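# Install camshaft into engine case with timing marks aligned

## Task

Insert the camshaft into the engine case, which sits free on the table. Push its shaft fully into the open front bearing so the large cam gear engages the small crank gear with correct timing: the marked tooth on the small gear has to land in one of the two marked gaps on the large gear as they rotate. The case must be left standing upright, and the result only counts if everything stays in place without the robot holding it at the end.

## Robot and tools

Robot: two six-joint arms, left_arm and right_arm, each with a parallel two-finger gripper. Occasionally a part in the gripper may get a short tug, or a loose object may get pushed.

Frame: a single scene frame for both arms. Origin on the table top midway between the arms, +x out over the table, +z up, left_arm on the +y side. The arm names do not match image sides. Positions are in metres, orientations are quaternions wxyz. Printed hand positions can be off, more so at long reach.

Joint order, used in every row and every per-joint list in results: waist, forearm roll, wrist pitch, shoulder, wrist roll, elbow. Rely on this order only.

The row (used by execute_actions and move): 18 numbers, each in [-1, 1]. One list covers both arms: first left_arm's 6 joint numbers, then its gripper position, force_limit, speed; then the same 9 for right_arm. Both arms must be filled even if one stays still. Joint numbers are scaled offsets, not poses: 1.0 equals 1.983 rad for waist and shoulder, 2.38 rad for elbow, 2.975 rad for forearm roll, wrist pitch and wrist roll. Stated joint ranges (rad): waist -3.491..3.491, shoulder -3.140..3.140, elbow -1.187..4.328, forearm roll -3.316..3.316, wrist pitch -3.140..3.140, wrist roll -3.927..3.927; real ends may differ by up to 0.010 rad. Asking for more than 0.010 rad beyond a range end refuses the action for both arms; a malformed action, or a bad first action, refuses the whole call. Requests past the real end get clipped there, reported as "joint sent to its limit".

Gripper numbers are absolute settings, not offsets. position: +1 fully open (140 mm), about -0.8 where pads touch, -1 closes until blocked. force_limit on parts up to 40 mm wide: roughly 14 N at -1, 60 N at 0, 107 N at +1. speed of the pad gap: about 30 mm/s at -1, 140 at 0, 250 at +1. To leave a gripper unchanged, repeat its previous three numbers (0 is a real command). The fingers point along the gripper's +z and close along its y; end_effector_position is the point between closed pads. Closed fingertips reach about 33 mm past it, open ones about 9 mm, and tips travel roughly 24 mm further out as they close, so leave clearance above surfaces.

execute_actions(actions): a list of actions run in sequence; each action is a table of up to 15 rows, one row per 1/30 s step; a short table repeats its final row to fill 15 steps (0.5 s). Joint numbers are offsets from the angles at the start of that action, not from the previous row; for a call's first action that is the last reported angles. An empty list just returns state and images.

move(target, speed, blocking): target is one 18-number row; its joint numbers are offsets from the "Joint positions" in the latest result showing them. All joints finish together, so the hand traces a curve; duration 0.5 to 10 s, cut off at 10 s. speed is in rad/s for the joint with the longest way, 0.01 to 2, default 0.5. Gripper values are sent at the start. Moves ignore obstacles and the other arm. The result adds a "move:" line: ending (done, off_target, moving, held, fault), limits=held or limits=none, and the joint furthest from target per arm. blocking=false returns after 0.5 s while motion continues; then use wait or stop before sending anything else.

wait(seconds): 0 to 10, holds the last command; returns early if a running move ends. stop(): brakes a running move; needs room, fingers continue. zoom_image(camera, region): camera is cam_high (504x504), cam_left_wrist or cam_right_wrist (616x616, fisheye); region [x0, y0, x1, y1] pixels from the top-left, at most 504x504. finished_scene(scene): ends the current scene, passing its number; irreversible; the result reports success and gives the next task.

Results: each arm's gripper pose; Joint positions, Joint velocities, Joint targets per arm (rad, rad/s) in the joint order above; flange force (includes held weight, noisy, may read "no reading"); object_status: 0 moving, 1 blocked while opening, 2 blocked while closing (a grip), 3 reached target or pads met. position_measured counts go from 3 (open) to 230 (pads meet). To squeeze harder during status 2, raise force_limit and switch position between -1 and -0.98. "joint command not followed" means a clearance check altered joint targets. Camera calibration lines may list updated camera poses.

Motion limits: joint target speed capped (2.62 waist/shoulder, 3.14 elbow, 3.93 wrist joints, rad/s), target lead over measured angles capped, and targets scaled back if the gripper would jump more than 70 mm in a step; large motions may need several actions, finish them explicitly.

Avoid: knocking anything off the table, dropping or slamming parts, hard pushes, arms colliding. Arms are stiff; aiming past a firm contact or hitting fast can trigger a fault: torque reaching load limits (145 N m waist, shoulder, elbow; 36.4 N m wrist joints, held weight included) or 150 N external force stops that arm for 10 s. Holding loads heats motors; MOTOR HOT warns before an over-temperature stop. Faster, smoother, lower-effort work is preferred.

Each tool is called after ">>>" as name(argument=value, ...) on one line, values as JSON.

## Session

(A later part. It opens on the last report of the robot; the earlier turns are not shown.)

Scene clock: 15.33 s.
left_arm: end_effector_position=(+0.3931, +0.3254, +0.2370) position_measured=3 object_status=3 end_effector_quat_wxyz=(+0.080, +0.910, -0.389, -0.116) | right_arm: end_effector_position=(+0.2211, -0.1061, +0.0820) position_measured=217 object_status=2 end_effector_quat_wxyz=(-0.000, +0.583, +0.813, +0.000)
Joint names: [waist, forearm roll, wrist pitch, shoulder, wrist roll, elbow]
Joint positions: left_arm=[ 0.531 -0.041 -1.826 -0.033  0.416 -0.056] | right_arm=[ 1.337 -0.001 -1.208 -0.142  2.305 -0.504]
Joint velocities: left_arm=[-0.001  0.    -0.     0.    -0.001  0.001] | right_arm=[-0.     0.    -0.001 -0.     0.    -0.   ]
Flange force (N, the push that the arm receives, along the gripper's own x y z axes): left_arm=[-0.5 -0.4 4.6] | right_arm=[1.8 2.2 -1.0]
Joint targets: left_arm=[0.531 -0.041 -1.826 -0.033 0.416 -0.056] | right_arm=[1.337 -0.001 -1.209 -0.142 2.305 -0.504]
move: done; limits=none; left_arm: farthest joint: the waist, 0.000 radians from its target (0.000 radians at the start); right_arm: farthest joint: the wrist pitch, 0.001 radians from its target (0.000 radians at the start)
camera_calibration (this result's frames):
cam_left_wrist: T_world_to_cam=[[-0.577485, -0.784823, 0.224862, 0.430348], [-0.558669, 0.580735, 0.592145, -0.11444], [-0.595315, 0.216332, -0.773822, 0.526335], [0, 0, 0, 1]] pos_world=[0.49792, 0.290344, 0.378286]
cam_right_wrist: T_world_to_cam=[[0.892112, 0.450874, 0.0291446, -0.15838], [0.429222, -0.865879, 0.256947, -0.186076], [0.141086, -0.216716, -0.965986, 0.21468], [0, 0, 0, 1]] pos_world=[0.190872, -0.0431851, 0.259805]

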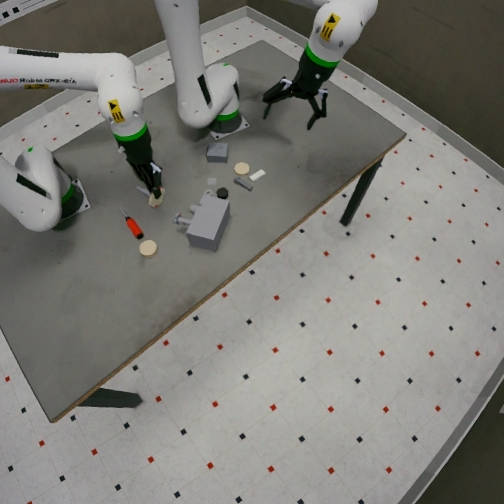

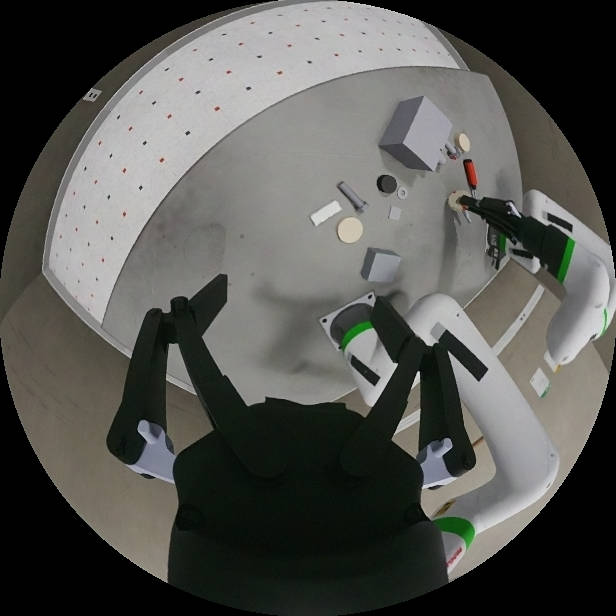

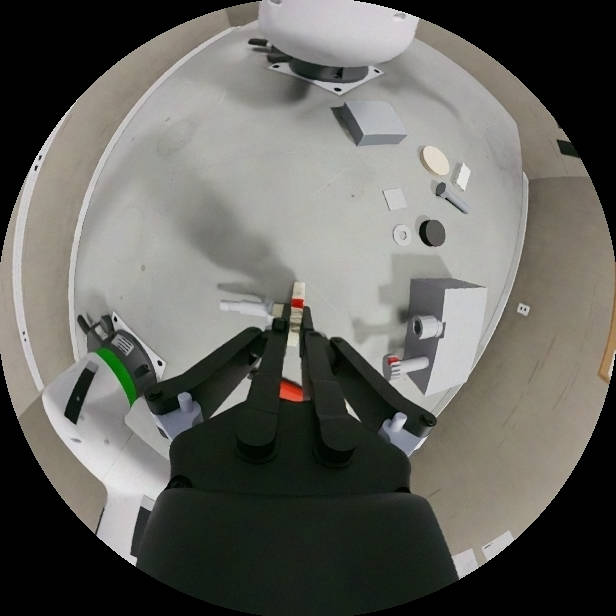

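>>> move(target=[0,0,0,0,0,0,1,0,0,0,0,-0.0262,-0.0141,0,0.021,-1,0.3,-1], speed=0.15)

>>> move(target=[0,0,0,0,0,0,1,0,0,0,0,0,0,-0.998,0,-1,0.3,-1], speed=1)

>>> zoom_image(camera="cam_right_wrist", region=[100,200,340,400])

Scene clock: 16.53 s.
left_arm: end_effector_position=(+0.3931, +0.3254, +0.2370) position_measured=3 object_status=3 end_effector_quat_wxyz=(+0.080, +0.910, -0.389, -0.116) | right_arm: end_effector_position=(+0.2208, -0.1068, +0.1120) position_measured=217 object_status=2 end_effector_quat_wxyz=(-0.000, +0.582, +0.813, +0.000)
Joint names: [waist, forearm roll, wrist pitch, shoulder, wrist roll, elbow]
Joint positions: left_arm=[ 0.531 -0.041 -1.826 -0.033  0.416 -0.056] | right_arm=[ 1.337 -0.001 -1.286 -0.17   2.305 -0.454]
Joint velocities: left_arm=[ 0.001  0.     0.    -0.    -0.     0.002] | right_arm=[-0.     0.001  0.    -0.    -0.001  0.   ]
Flange force (N, the push that the arm receives, along the gripper's own x y z axes): left_arm=[-5.6 1.7 8.1] | right_arm=[-0.2 3.5 0.9]
Joint targets: left_arm=[0.531 -0.041 -1.826 -0.033 0.416 -0.056] | right_arm=[1.337 -0.001 -1.286 -0.170 2.305 -0.454]
move: done; limits=none; left_arm: farthest joint: the waist, 0.000 radians from its target (0.000 radians at the start); right_arm: farthest joint: the waist, 0.000 radians from its target (0.000 radians at the start)
camera_calibration (this result's frames):
cam_left_wrist: T_world_to_cam=[[-0.577485, -0.784823, 0.224863, 0.430348], [-0.558669, 0.580735, 0.592145, -0.11444], [-0.595315, 0.216331, -0.773822, 0.526335], [0, 0, 0, 1]] pos_world=[0.49792, 0.290344, 0.378286]
cam_right_wrist: T_world_to_cam=[[0.892072, 0.450953, 0.0291458, -0.158715], [0.429293, -0.865832, 0.256987, -0.194237], [0.141125, -0.216739, -0.965975, 0.243532], [0, 0, 0, 1]] pos_world=[0.190601, -0.0438207, 0.289788]

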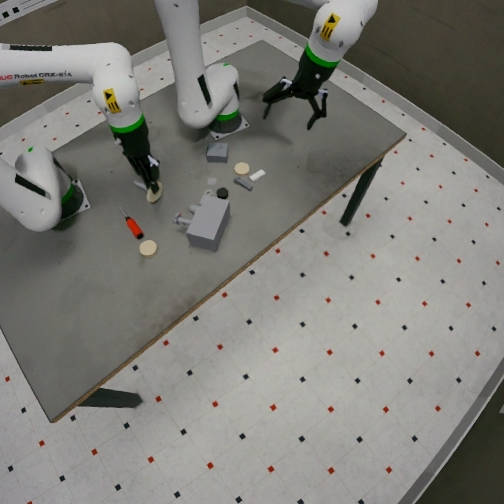

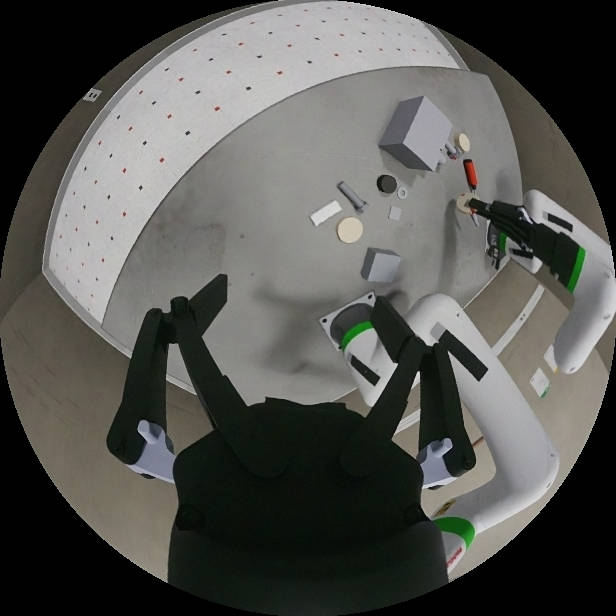

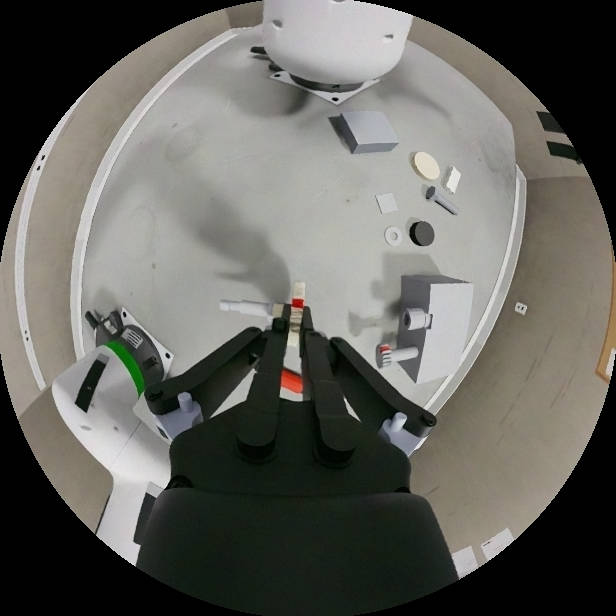

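Scene clock: 20.03 s.
left_arm: end_effector_position=(+0.3931, +0.3254, +0.2370) position_measured=3 object_status=3 end_effector_quat_wxyz=(+0.080, +0.910, -0.389, -0.116) | right_arm: end_effector_position=(+0.2208, -0.1068, +0.1120) position_measured=217 object_status=2 end_effector_quat_wxyz=(-0.000, +0.860, -0.510, -0.000)
Joint names: [waist, forearm roll, wrist pitch, shoulder, wrist roll, elbow]
Joint positions: left_arm=[ 0.531 -0.041 -1.826 -0.033  0.416 -0.056] | right_arm=[ 1.337 -0.001 -1.286 -0.17  -0.664 -0.454]
Joint velocities: left_arm=[-0.     0.    -0.001  0.001  0.    -0.002] | right_arm=[-0.     0.001 -0.     0.     0.    -0.   ]
Flange force (N, the push that the arm receives, along the gripper's own x y z axes): left_arm=[-2.5 -1.8 3.8] | right_arm=[1.2 -2.7 1.0]
Joint targets: left_arm=[0.531 -0.041 -1.826 -0.033 0.416 -0.056] | right_arm=[1.337 -0.001 -1.286 -0.170 -0.664 -0.454]
move: done; limits=none; left_arm: farthest joint: the waist, 0.000 radians from its target (0.000 radians at the start); right_arm: farthest joint: the waist, 0.000 radians from its target (0.000 radians at the start)
camera_calibration (this result's frames):
cam_left_wrist: T_world_to_cam=[[-0.577485, -0.784823, 0.224862, 0.430348], [-0.558669, 0.580735, 0.592145, -0.11444], [-0.595315, 0.216331, -0.773822, 0.526335], [0, 0, 0, 1]] pos_world=[0.49792, 0.290344, 0.378286]
cam_right_wrist: T_world_to_cam=[[-0.801322, -0.597518, 0.029229, 0.103238], [-0.571296, 0.778823, 0.258952, 0.202073], [-0.177493, 0.190806, -0.965448, 0.357342], [0, 0, 0, 1]] pos_world=[0.261596, -0.163875, 0.28965]

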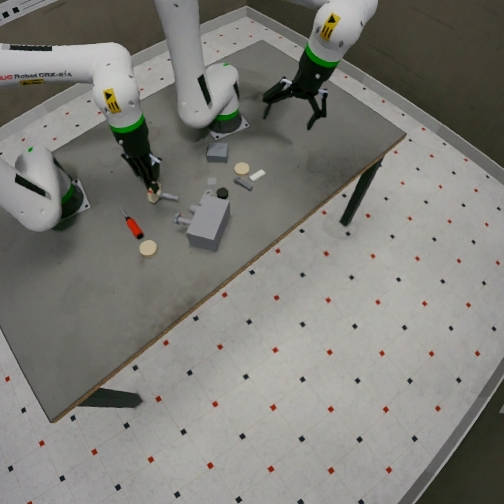

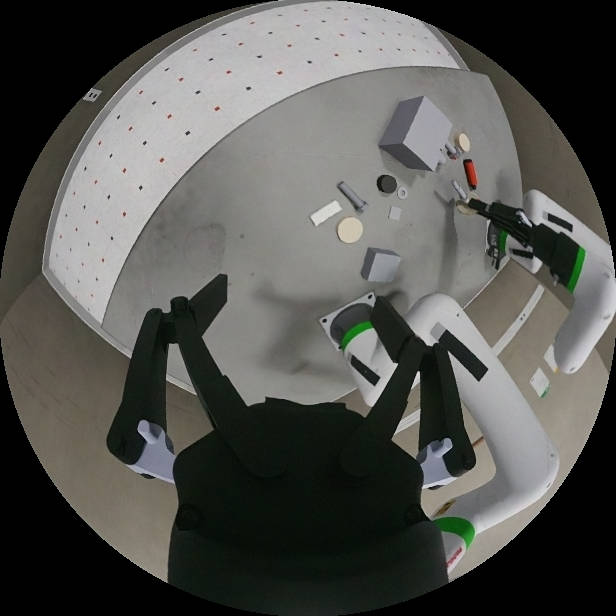

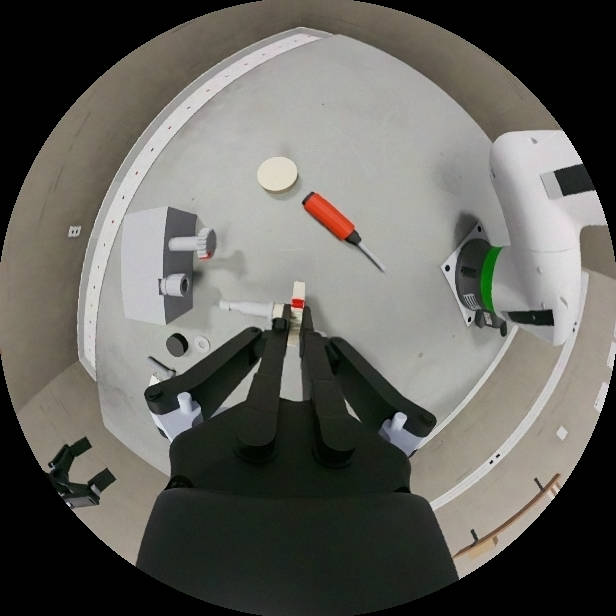

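Region (100, 200, 340, 400) of cam_right_wrist's 616x616 image, scaled by 2.100, with more detail than that image has.

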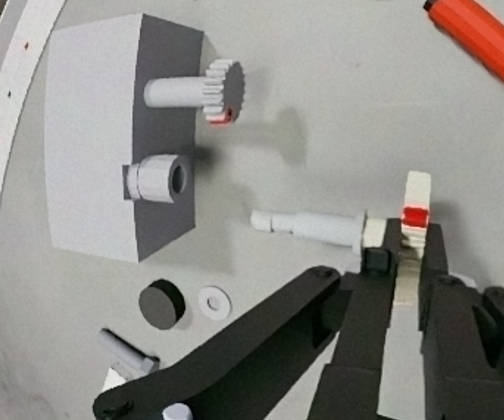

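>>> move(target=[-0.286,0.0138,0.2118,-0.035,-0.14,-0.1773,-1,0,0,-0.0538,0,0,0.0421,0.0427,0.0347,-1,0.3,-1], speed=0.4)

>>> zoom_image(camera="cam_right_wrist", region=[140,220,340,380])

>>> zoom_image(camera="cam_left_wrist", region=[230,80,450,260])

Scene clock: 22.47 s.
left_arm: end_effector_position=(+0.3740, +0.1211, +0.0786) position_measured=233 object_status=3 end_effector_quat_wxyz=(+0.000, +0.623, -0.782, -0.000) | right_arm: end_effector_position=(+0.2639, -0.1062, +0.1160) position_measured=217 object_status=2 end_effector_quat_wxyz=(+0.000, +0.865, -0.501, -0.000)
Joint names: [waist, forearm roll, wrist pitch, shoulder, wrist roll, elbow]
Joint positions: left_arm=[-0.036  0.    -1.196 -0.102 -0.    -0.478] | right_arm=[ 1.23  -0.001 -1.286 -0.087 -0.537 -0.371]
Joint velocities: left_arm=[-0.002 -0.001  0.002  0.    -0.     0.   ] | right_arm=[-0.    -0.002 -0.002  0.     0.     0.   ]
Flange force (N, the push that the arm receives, along the gripper's own x y z axes): left_arm=[-5.9 5.5 5.3] | right_arm=[0.0 -4.6 -0.9]
Joint targets: left_arm=[-0.036 0.000 -1.196 -0.102 -0.000 -0.478] | right_arm=[1.230 -0.001 -1.286 -0.087 -0.537 -0.371]
move: done; limits=none; left_arm: farthest joint: the waist, 0.000 radians from its target (0.567 radians at the start); right_arm: farthest joint: the waist, 0.000 radians from its target (0.107 radians at the start)
camera_calibration (this result's frames):
cam_left_wrist: T_world_to_cam=[[-0.997058, 0.0748046, 0.0167513, 0.363826], [0.0743589, 0.890681, 0.448506, -0.175616], [0.0186303, 0.448432, -0.893623, 0.188283], [0, 0, 0, 1]] pos_world=[0.372307, 0.0447701, 0.240925]
cam_right_wrist: T_world_to_cam=[[-0.788998, -0.613666, 0.0299424, 0.132956], [-0.586925, 0.767235, 0.258592, 0.228212], [-0.181662, 0.186454, -0.965523, 0.369411], [0, 0, 0, 1]] pos_world=[0.305953, -0.16238, 0.29368]

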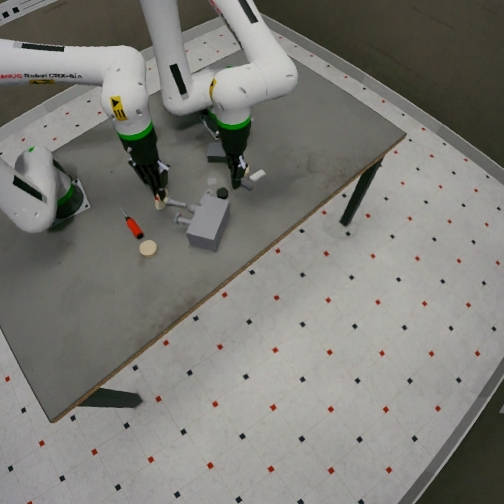

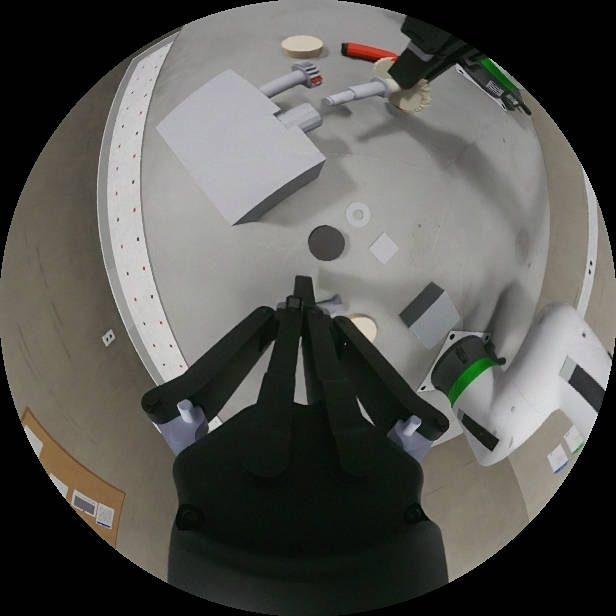

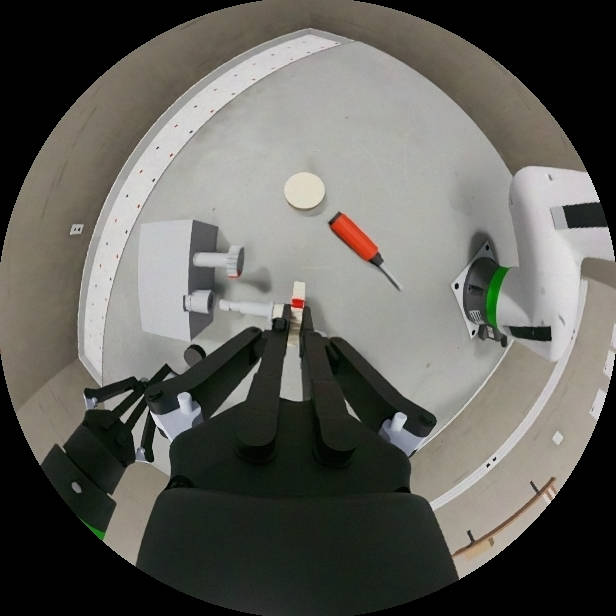

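Region (140, 220, 340, 380) of cam_right_wrist's 616x616 image, scaled by 2.520, with more detail than that image has; it fills the top 403 rows of this view, and the rest is white.

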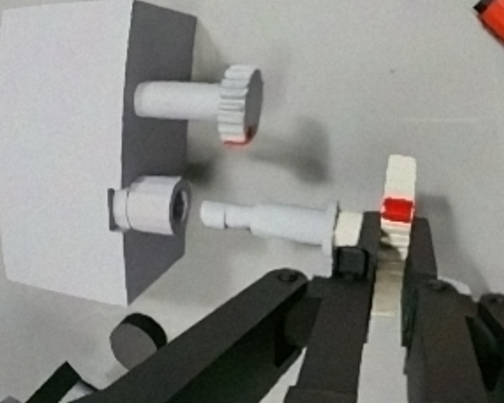

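Region (230, 80, 450, 260) of cam_left_wrist's 616x616 image, scaled by 2.291, with more detail than that image has; it fills the top 412 rows of this view, and the rest is white.

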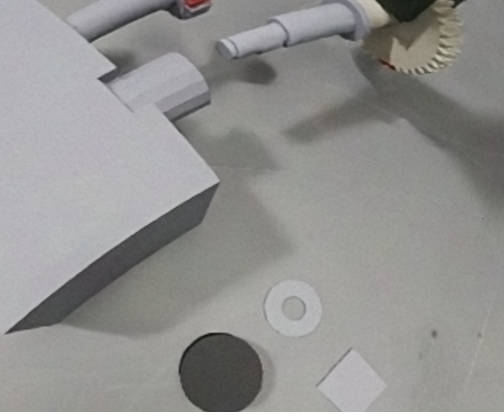

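>>> move(target=[0,0,0,0,0,0,-1,0,0,0,0,0.0084,0.0037,0.0084,-0.0074,-1,0.3,-1], speed=0.1)

>>> zoom_image(camera="cam_right_wrist", region=[160,230,320,350])

>>> zoom_image(camera="cam_left_wrist", region=[250,40,450,160])

Scene clock: 23.37 s.
left_arm: end_effector_position=(+0.3740, +0.1210, +0.0786) position_measured=233 object_status=3 end_effector_quat_wxyz=(+0.000, +0.623, -0.782, -0.000) | right_arm: end_effector_position=(+0.2639, -0.1064, +0.1060) position_measured=217 object_status=2 end_effector_quat_wxyz=(+0.000, +0.871, -0.491, -0.000)
Joint names: [waist, forearm roll, wrist pitch, shoulder, wrist roll, elbow]
Joint positions: left_arm=[-0.036  0.    -1.196 -0.102 -0.    -0.478] | right_arm=[ 1.23  -0.001 -1.261 -0.079 -0.512 -0.389]
Joint velocities: left_arm=[-0.001 -0.     0.001  0.     0.     0.002] | right_arm=[-0.    -0.     0.002  0.    -0.    -0.   ]
Flange force (N, the push that the arm receives, along the gripper's own x y z axes): left_arm=[-4.6 1.2 4.8] | right_arm=[0.3 -0.8 1.1]
Joint targets: left_arm=[-0.036 0.000 -1.196 -0.102 -0.000 -0.478] | right_arm=[1.230 -0.001 -1.261 -0.079 -0.512 -0.389]
move: done; limits=none; left_arm: farthest joint: the waist, 0.000 radians from its target (0.000 radians at the start); right_arm: farthest joint: the waist, 0.000 radians from its target (0.000 radians at the start)
camera_calibration (this result's frames):
cam_left_wrist: T_world_to_cam=[[-0.997055, 0.0748342, 0.0167659, 0.363807], [0.0743919, 0.890678, 0.448508, -0.175617], [0.0186308, 0.448434, -0.893622, 0.188279], [0, 0, 0, 1]] pos_world=[0.372293, 0.0447626, 0.240916]
cam_right_wrist: T_world_to_cam=[[-0.773441, -0.633164, 0.0298742, 0.126966], [-0.605896, 0.752334, 0.258621, 0.234271], [-0.186225, 0.181927, -0.965517, 0.360488], [0, 0, 0, 1]] pos_world=[0.307276, -0.161442, 0.283677]

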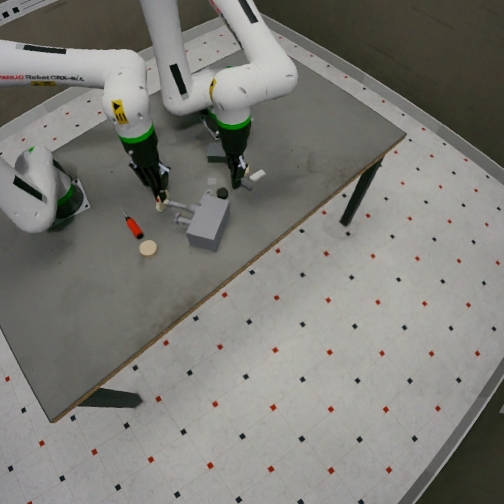

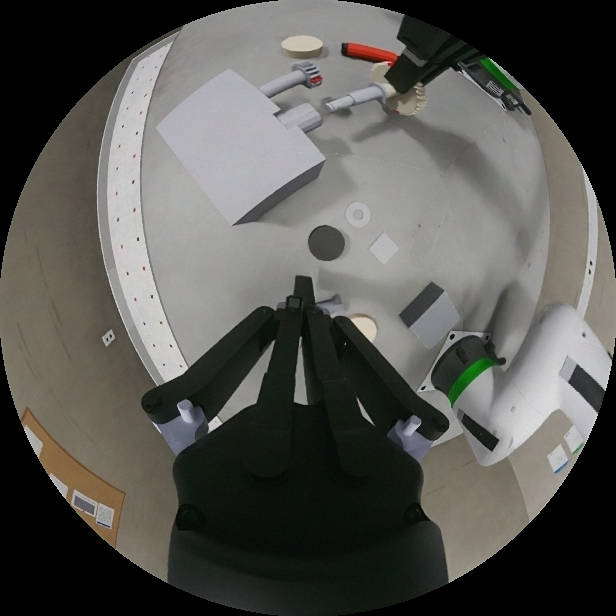

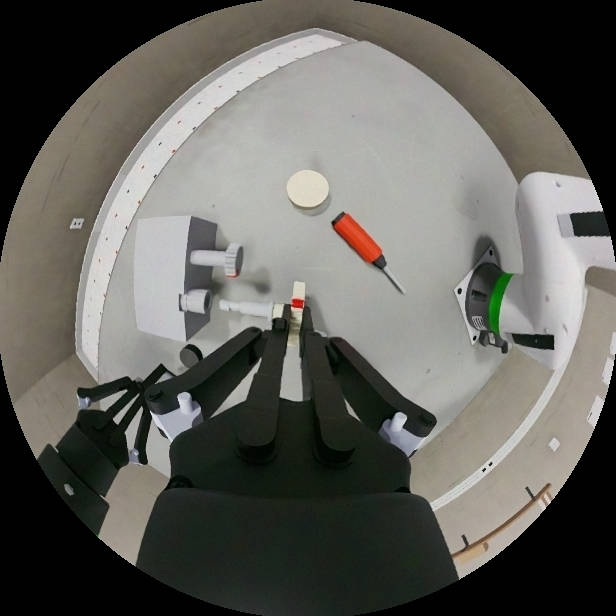

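Region (160, 230, 320, 350) of cam_right_wrist's 616x616 image, scaled by 3.150, with more detail than that image has; it fills the top 378 rows of this view, and the rest is white.

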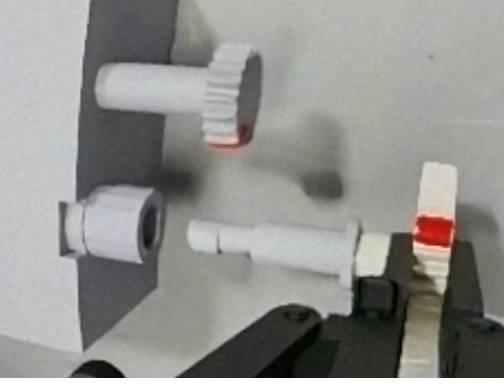

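Region (250, 40, 450, 160) of cam_left_wrist's 616x616 image, scaled by 2.520, with more detail than that image has; it fills the top 302 rows of this view, and the rest is white.

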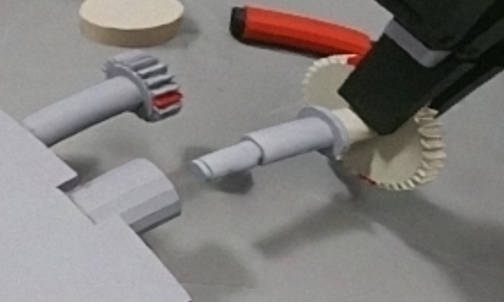

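>>> move(target=[0,0,0,0,0,0,-1,0,0,-0.01836,0,0.00225,0.0396,0.01224,0.0302,-1,0.3,-1], speed=0.04)

>>> zoom_image(camera="cam_right_wrist", region=[160,230,320,350])

>>> zoom_image(camera="cam_left_wrist", region=[250,40,450,160])

Scene clock: 25.87 s.
left_arm: end_effector_position=(+0.3740, +0.1210, +0.0786) position_measured=233 object_status=3 end_effector_quat_wxyz=(+0.000, +0.623, -0.782, -0.000) | right_arm: end_effector_position=(+0.2897, -0.0907, +0.1046) position_measured=217 object_status=2 end_effector_quat_wxyz=(+0.000, +0.871, -0.491, -0.000)
Joint names: [waist, forearm roll, wrist pitch, shoulder, wrist roll, elbow]
Joint positions: left_arm=[-0.036  0.    -1.196 -0.102 -0.    -0.478] | right_arm=[ 1.194 -0.001 -1.255 -0.001 -0.476 -0.317]
Joint velocities: left_arm=[ 0.001  0.    -0.001  0.001  0.     0.   ] | right_arm=[ 0.    -0.001  0.002  0.    -0.     0.   ]
Flange force (N, the push that the arm receives, along the gripper's own x y z axes): left_arm=[-3.5 6.9 4.8] | right_arm=[0.0 -3.7 0.4]
Joint targets: left_arm=[-0.036 0.000 -1.196 -0.102 -0.000 -0.478] | right_arm=[1.194 -0.001 -1.255 -0.001 -0.476 -0.317]
move: done; limits=none; left_arm: farthest joint: the waist, 0.000 radians from its target (0.000 radians at the start); right_arm: farthest joint: the waist, 0.000 radians from its target (0.037 radians at the start)
camera_calibration (this result's frames):
cam_left_wrist: T_world_to_cam=[[-0.997055, 0.0748344, 0.0167662, 0.363807], [0.0743922, 0.890678, 0.448508, -0.175617], [0.0186306, 0.448434, -0.893622, 0.188279], [0, 0, 0, 1]] pos_world=[0.372293, 0.0447626, 0.240916]
cam_right_wrist: T_world_to_cam=[[-0.773444, -0.633163, 0.0298174, 0.156871], [-0.6059, 0.75232, 0.25865, 0.238488], [-0.1862, 0.181985, -0.965511, 0.361051], [0, 0, 0, 1]] pos_world=[0.333058, -0.1458, 0.282236]

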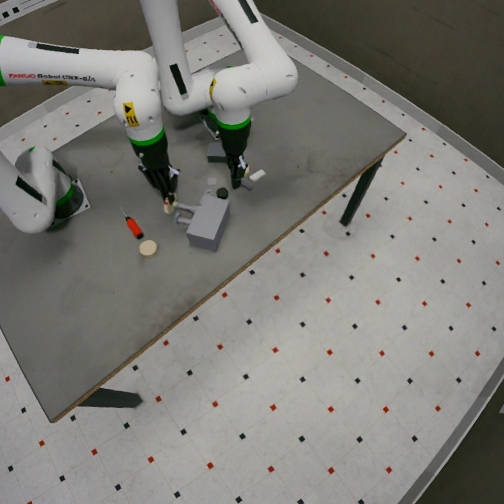

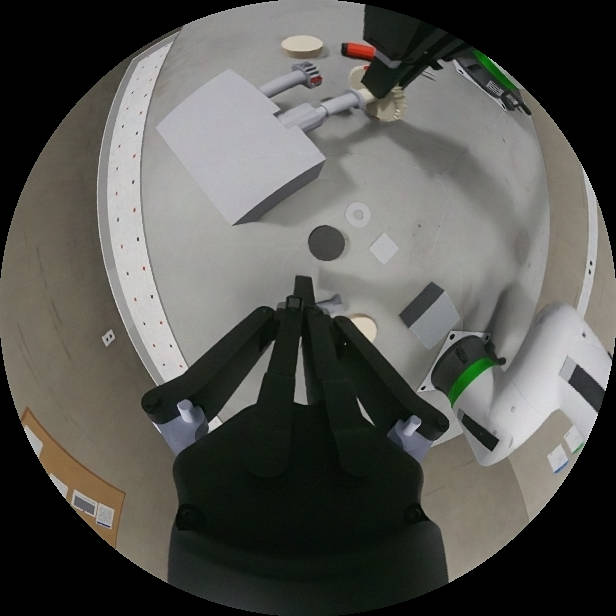

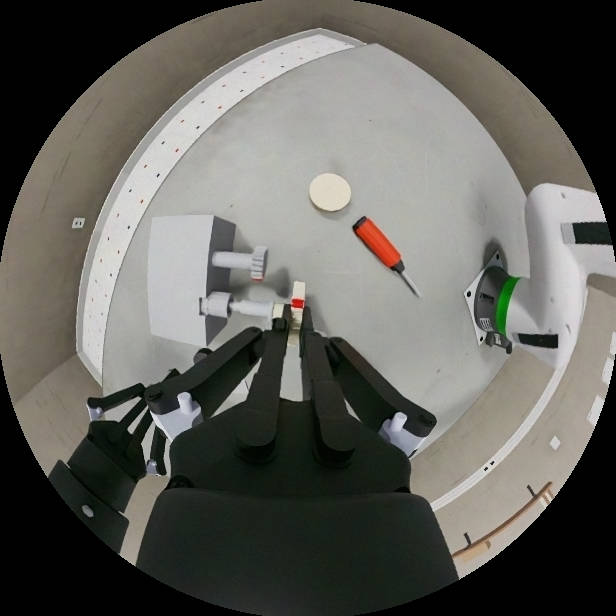

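Region (160, 230, 320, 350) of cam_right_wrist's 616x616 image, scaled by 3.150, with more detail than that image has; it fills the top 378 rows of this view, and the rest is white.

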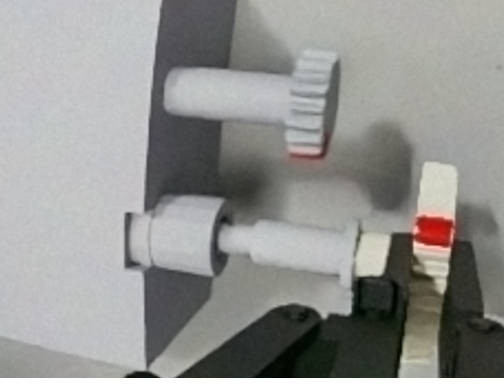

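Region (250, 40, 450, 160) of cam_left_wrist's 616x616 image, scaled by 2.520, with more detail than that image has; it fills the top 302 rows of this view, and the rest is white.

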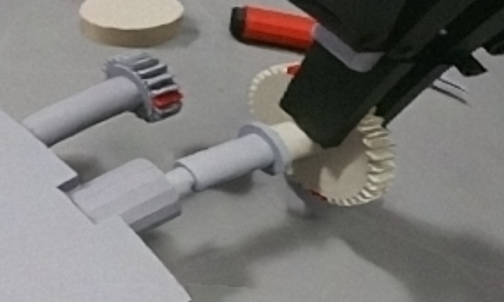

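>>> move(target=[0,0,0,0,0,0,-1,0,0,-0.01336,0,-0.0006,0.0315,0.0089,0.027,-1,0.3,-1], speed=0.03)

>>> zoom_image(camera="cam_right_wrist", region=[190,230,350,350])

>>> zoom_image(camera="cam_left_wrist", region=[250,40,450,160])

Scene clock: 28.43 s.
left_arm: end_effector_position=(+0.3740, +0.1210, +0.0786) position_measured=233 object_status=3 end_effector_quat_wxyz=(+0.000, +0.623, -0.782, -0.000) | right_arm: end_effector_position=(+0.3111, -0.0777, +0.1045) position_measured=217 object_status=2 end_effector_quat_wxyz=(+0.000, +0.871, -0.491, -0.000)
Joint names: [waist, forearm roll, wrist pitch, shoulder, wrist roll, elbow]
Joint positions: left_arm=[-0.036  0.    -1.196 -0.102 -0.    -0.478] | right_arm=[ 1.167 -0.001 -1.256  0.062 -0.449 -0.253]
Joint velocities: left_arm=[ 0.    -0.     0.    -0.001  0.     0.   ] | right_arm=[ 0.    -0.001  0.001  0.    -0.     0.   ]
Flange force (N, the push that the arm receives, along the gripper's own x y z axes): left_arm=[-2.7 3.2 6.2] | right_arm=[0.7 2.8 -1.3]
Joint targets: left_arm=[-0.036 0.000 -1.196 -0.102 -0.000 -0.478] | right_arm=[1.167 -0.001 -1.256 0.062 -0.449 -0.253]
move: done; limits=none; left_arm: farthest joint: the waist, 0.000 radians from its target (0.000 radians at the start); right_arm: farthest joint: the waist, 0.000 radians from its target (0.026 radians at the start)
camera_calibration (this result's frames):
cam_left_wrist: T_world_to_cam=[[-0.997055, 0.0748342, 0.0167659, 0.363807], [0.0743919, 0.890678, 0.448508, -0.175617], [0.0186307, 0.448434, -0.893622, 0.188279], [0, 0, 0, 1]] pos_world=[0.372293, 0.0447627, 0.240916]
cam_right_wrist: T_world_to_cam=[[-0.773451, -0.633158, 0.0297606, 0.18166], [-0.605909, 0.752321, 0.258626, 0.241714], [-0.18614, 0.182002, -0.965519, 0.362618], [0, 0, 0, 1]] pos_world=[0.35446, -0.132824, 0.282194]

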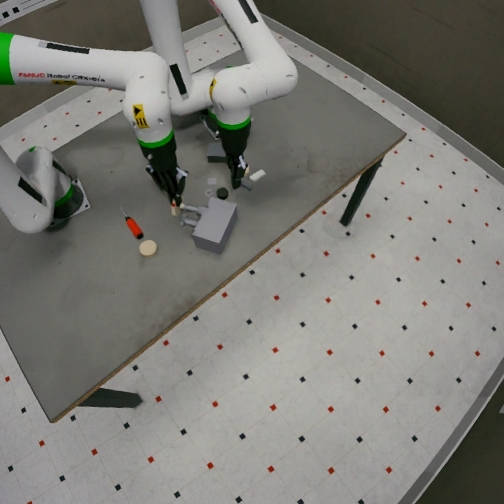

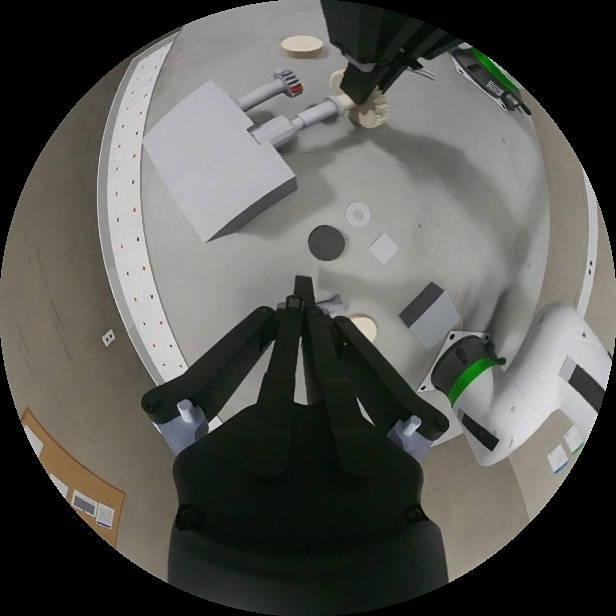

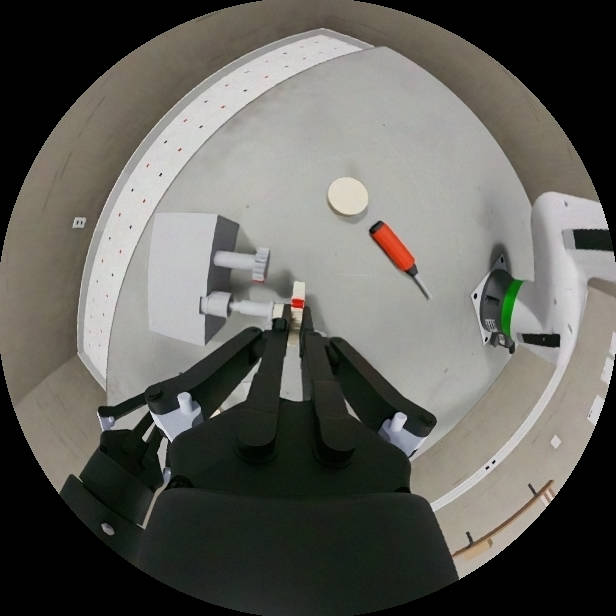

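Region (190, 230, 350, 350) of cam_right_wrist's 616x616 image, scaled by 3.150, with more detail than that image has; it fills the top 378 rows of this view, and the rest is white.

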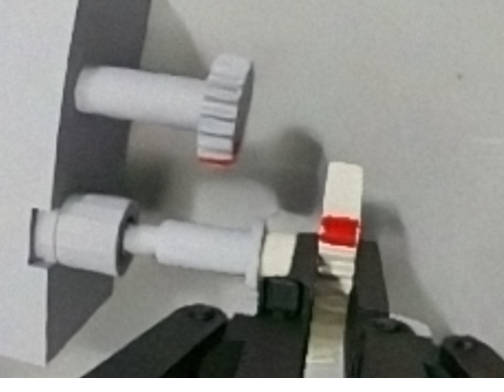

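Region (250, 40, 450, 160) of cam_left_wrist's 616x616 image, scaled by 2.520, with more detail than that image has; it fills the top 302 rows of this view, and the rest is white.

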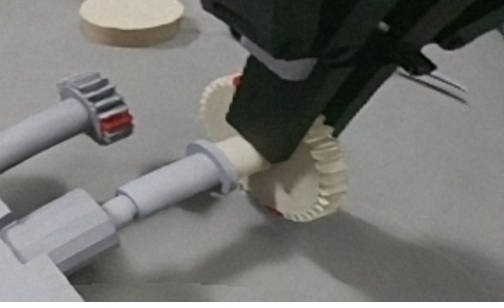

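>>> move(target=[0,0,-0.0672,0,0.4,0.084,0,0,0,0,0,0,0,0,0,-1,0.3,-1], speed=1)

>>> move(target=[-0.059,0,0.0087,0.1854,0.426,0.1441,0,0,0,0,0,0,0,0,0,-1,0.3,-1], speed=0.8)

Scene clock: 30.63 s.
left_arm: end_effector_position=(+0.3968, +0.1158, +0.1612) position_measured=129 object_status=3 end_effector_quat_wxyz=(+0.000, +0.954, -0.299, -0.000) | right_arm: end_effector_position=(+0.3111, -0.0777, +0.1045) position_measured=217 object_status=2 end_effector_quat_wxyz=(+0.000, +0.871, -0.491, -0.000)
Joint names: [waist, forearm roll, wrist pitch, shoulder, wrist roll, elbow]
Joint positions: left_arm=[-0.036  0.    -1.396 -0.102  1.19  -0.278] | right_arm=[ 1.167 -0.001 -1.256  0.062 -0.449 -0.253]
Joint velocities: left_arm=[-0.002 -0.    -0.001 -0.    -0.    -0.002] | right_arm=[ 0. -0.  0.  0. -0. -0.]
Flange force (N, the push that the arm receives, along the gripper's own x y z axes): left_arm=[-6.7 -3.9 7.3] | right_arm=[1.1 4.3 -1.2]
Joint targets: left_arm=[-0.036 0.000 -1.396 -0.102 1.190 -0.278] | right_arm=[1.167 -0.001 -1.256 0.062 -0.449 -0.253]
move: done; limits=none; left_arm: farthest joint: the waist, 0.000 radians from its target (0.000 radians at the start); right_arm: farthest joint: the waist, 0.000 radians from its target (0.000 radians at the start)
camera_calibration (this result's frames):
cam_left_wrist: T_world_to_cam=[[-0.440092, -0.897807, 0.0161976, 0.277263], [-0.798935, 0.399734, 0.44935, 0.193533], [-0.409904, 0.184814, -0.893209, 0.464489], [0, 0, 0, 1]] pos_world=[0.467037, 0.085723, 0.323431]
cam_right_wrist: T_world_to_cam=[[-0.77345, -0.633158, 0.0297679, 0.181659], [-0.605909, 0.752322, 0.258623, 0.241715], [-0.186144, 0.181995, -0.96552, 0.362616], [0, 0, 0, 1]] pos_world=[0.35446, -0.132823, 0.282192]

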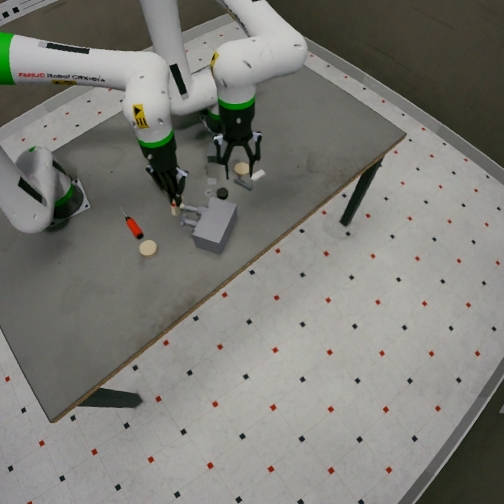

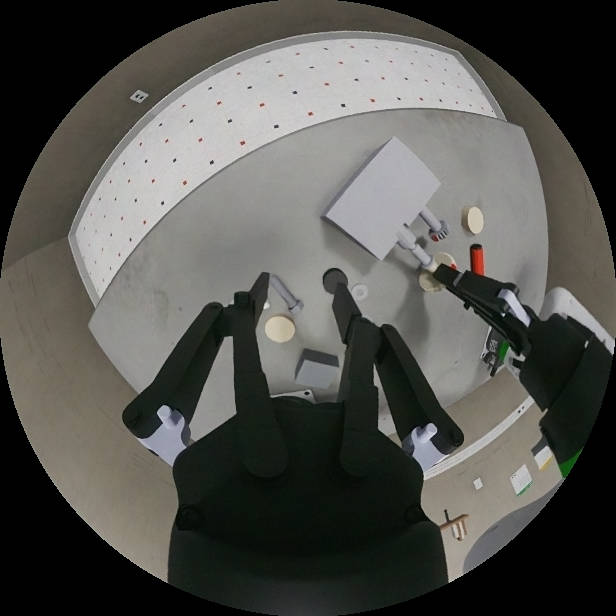

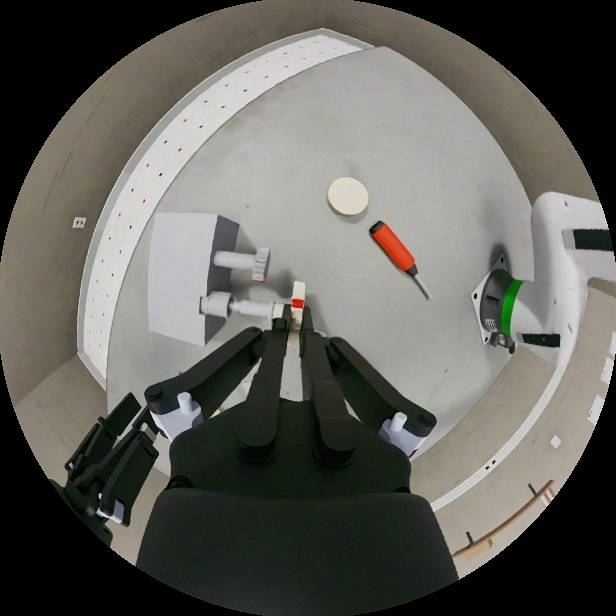

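Scene clock: 32.67 s.
left_arm: end_effector_position=(+0.5089, +0.0276, +0.1385) position_measured=129 object_status=3 end_effector_quat_wxyz=(+0.000, +0.963, +0.268, +0.000) | right_arm: end_effector_position=(+0.3111, -0.0777, +0.1045) position_measured=217 object_status=2 end_effector_quat_wxyz=(+0.000, +0.871, -0.491, -0.000)
Joint names: [waist, forearm roll, wrist pitch, shoulder, wrist roll, elbow]
Joint positions: left_arm=[-0.153  0.    -1.37   0.265  2.457  0.065] | right_arm=[ 1.167 -0.001 -1.256  0.062 -0.449 -0.253]
Joint velocities: left_arm=[ 0.001  0.001 -0.001  0.001 -0.    -0.001] | right_arm=[ 0.  0.  0. -0.  0.  0.]
Flange force (N, the push that the arm receives, along the gripper's own x y z axes): left_arm=[2.6 -7.9 5.3] | right_arm=[-0.4 1.8 -1.5]
Joint targets: left_arm=[-0.153 0.000 -1.370 0.265 2.457 0.065] | right_arm=[1.167 -0.001 -1.256 0.062 -0.449 -0.253]
move: done; limits=none; left_arm: farthest joint: the waist, 0.000 radians from its target (0.117 radians at the start); right_arm: farthest joint: the waist, 0.000 radians from its target (0.000 radians at the start)
camera_calibration (this result's frames):
cam_left_wrist: T_world_to_cam=[[0.639946, -0.768252, 0.016061, -0.305386], [-0.691282, -0.566452, 0.448621, 0.300522], [-0.335556, -0.298196, -0.893578, 0.482068], [0, 0, 0, 1]] pos_world=[0.564937, 0.0793683, 0.300849]
cam_right_wrist: T_world_to_cam=[[-0.77345, -0.633158, 0.0297677, 0.181659], [-0.605909, 0.752322, 0.258623, 0.241715], [-0.186144, 0.181996, -0.965519, 0.362616], [0, 0, 0, 1]] pos_world=[0.35446, -0.132823, 0.282192]

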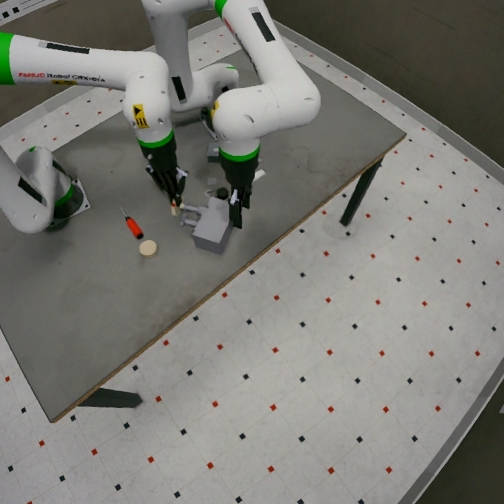

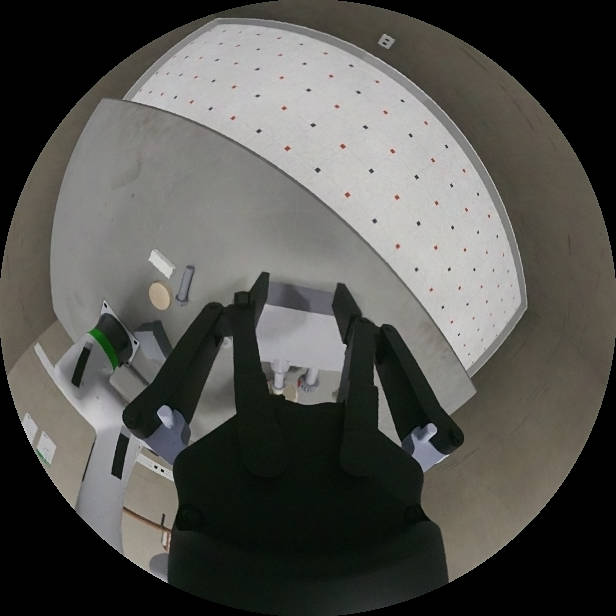

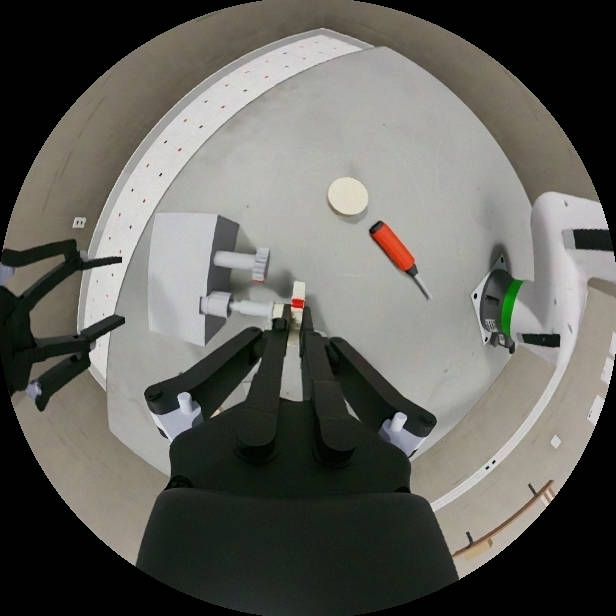

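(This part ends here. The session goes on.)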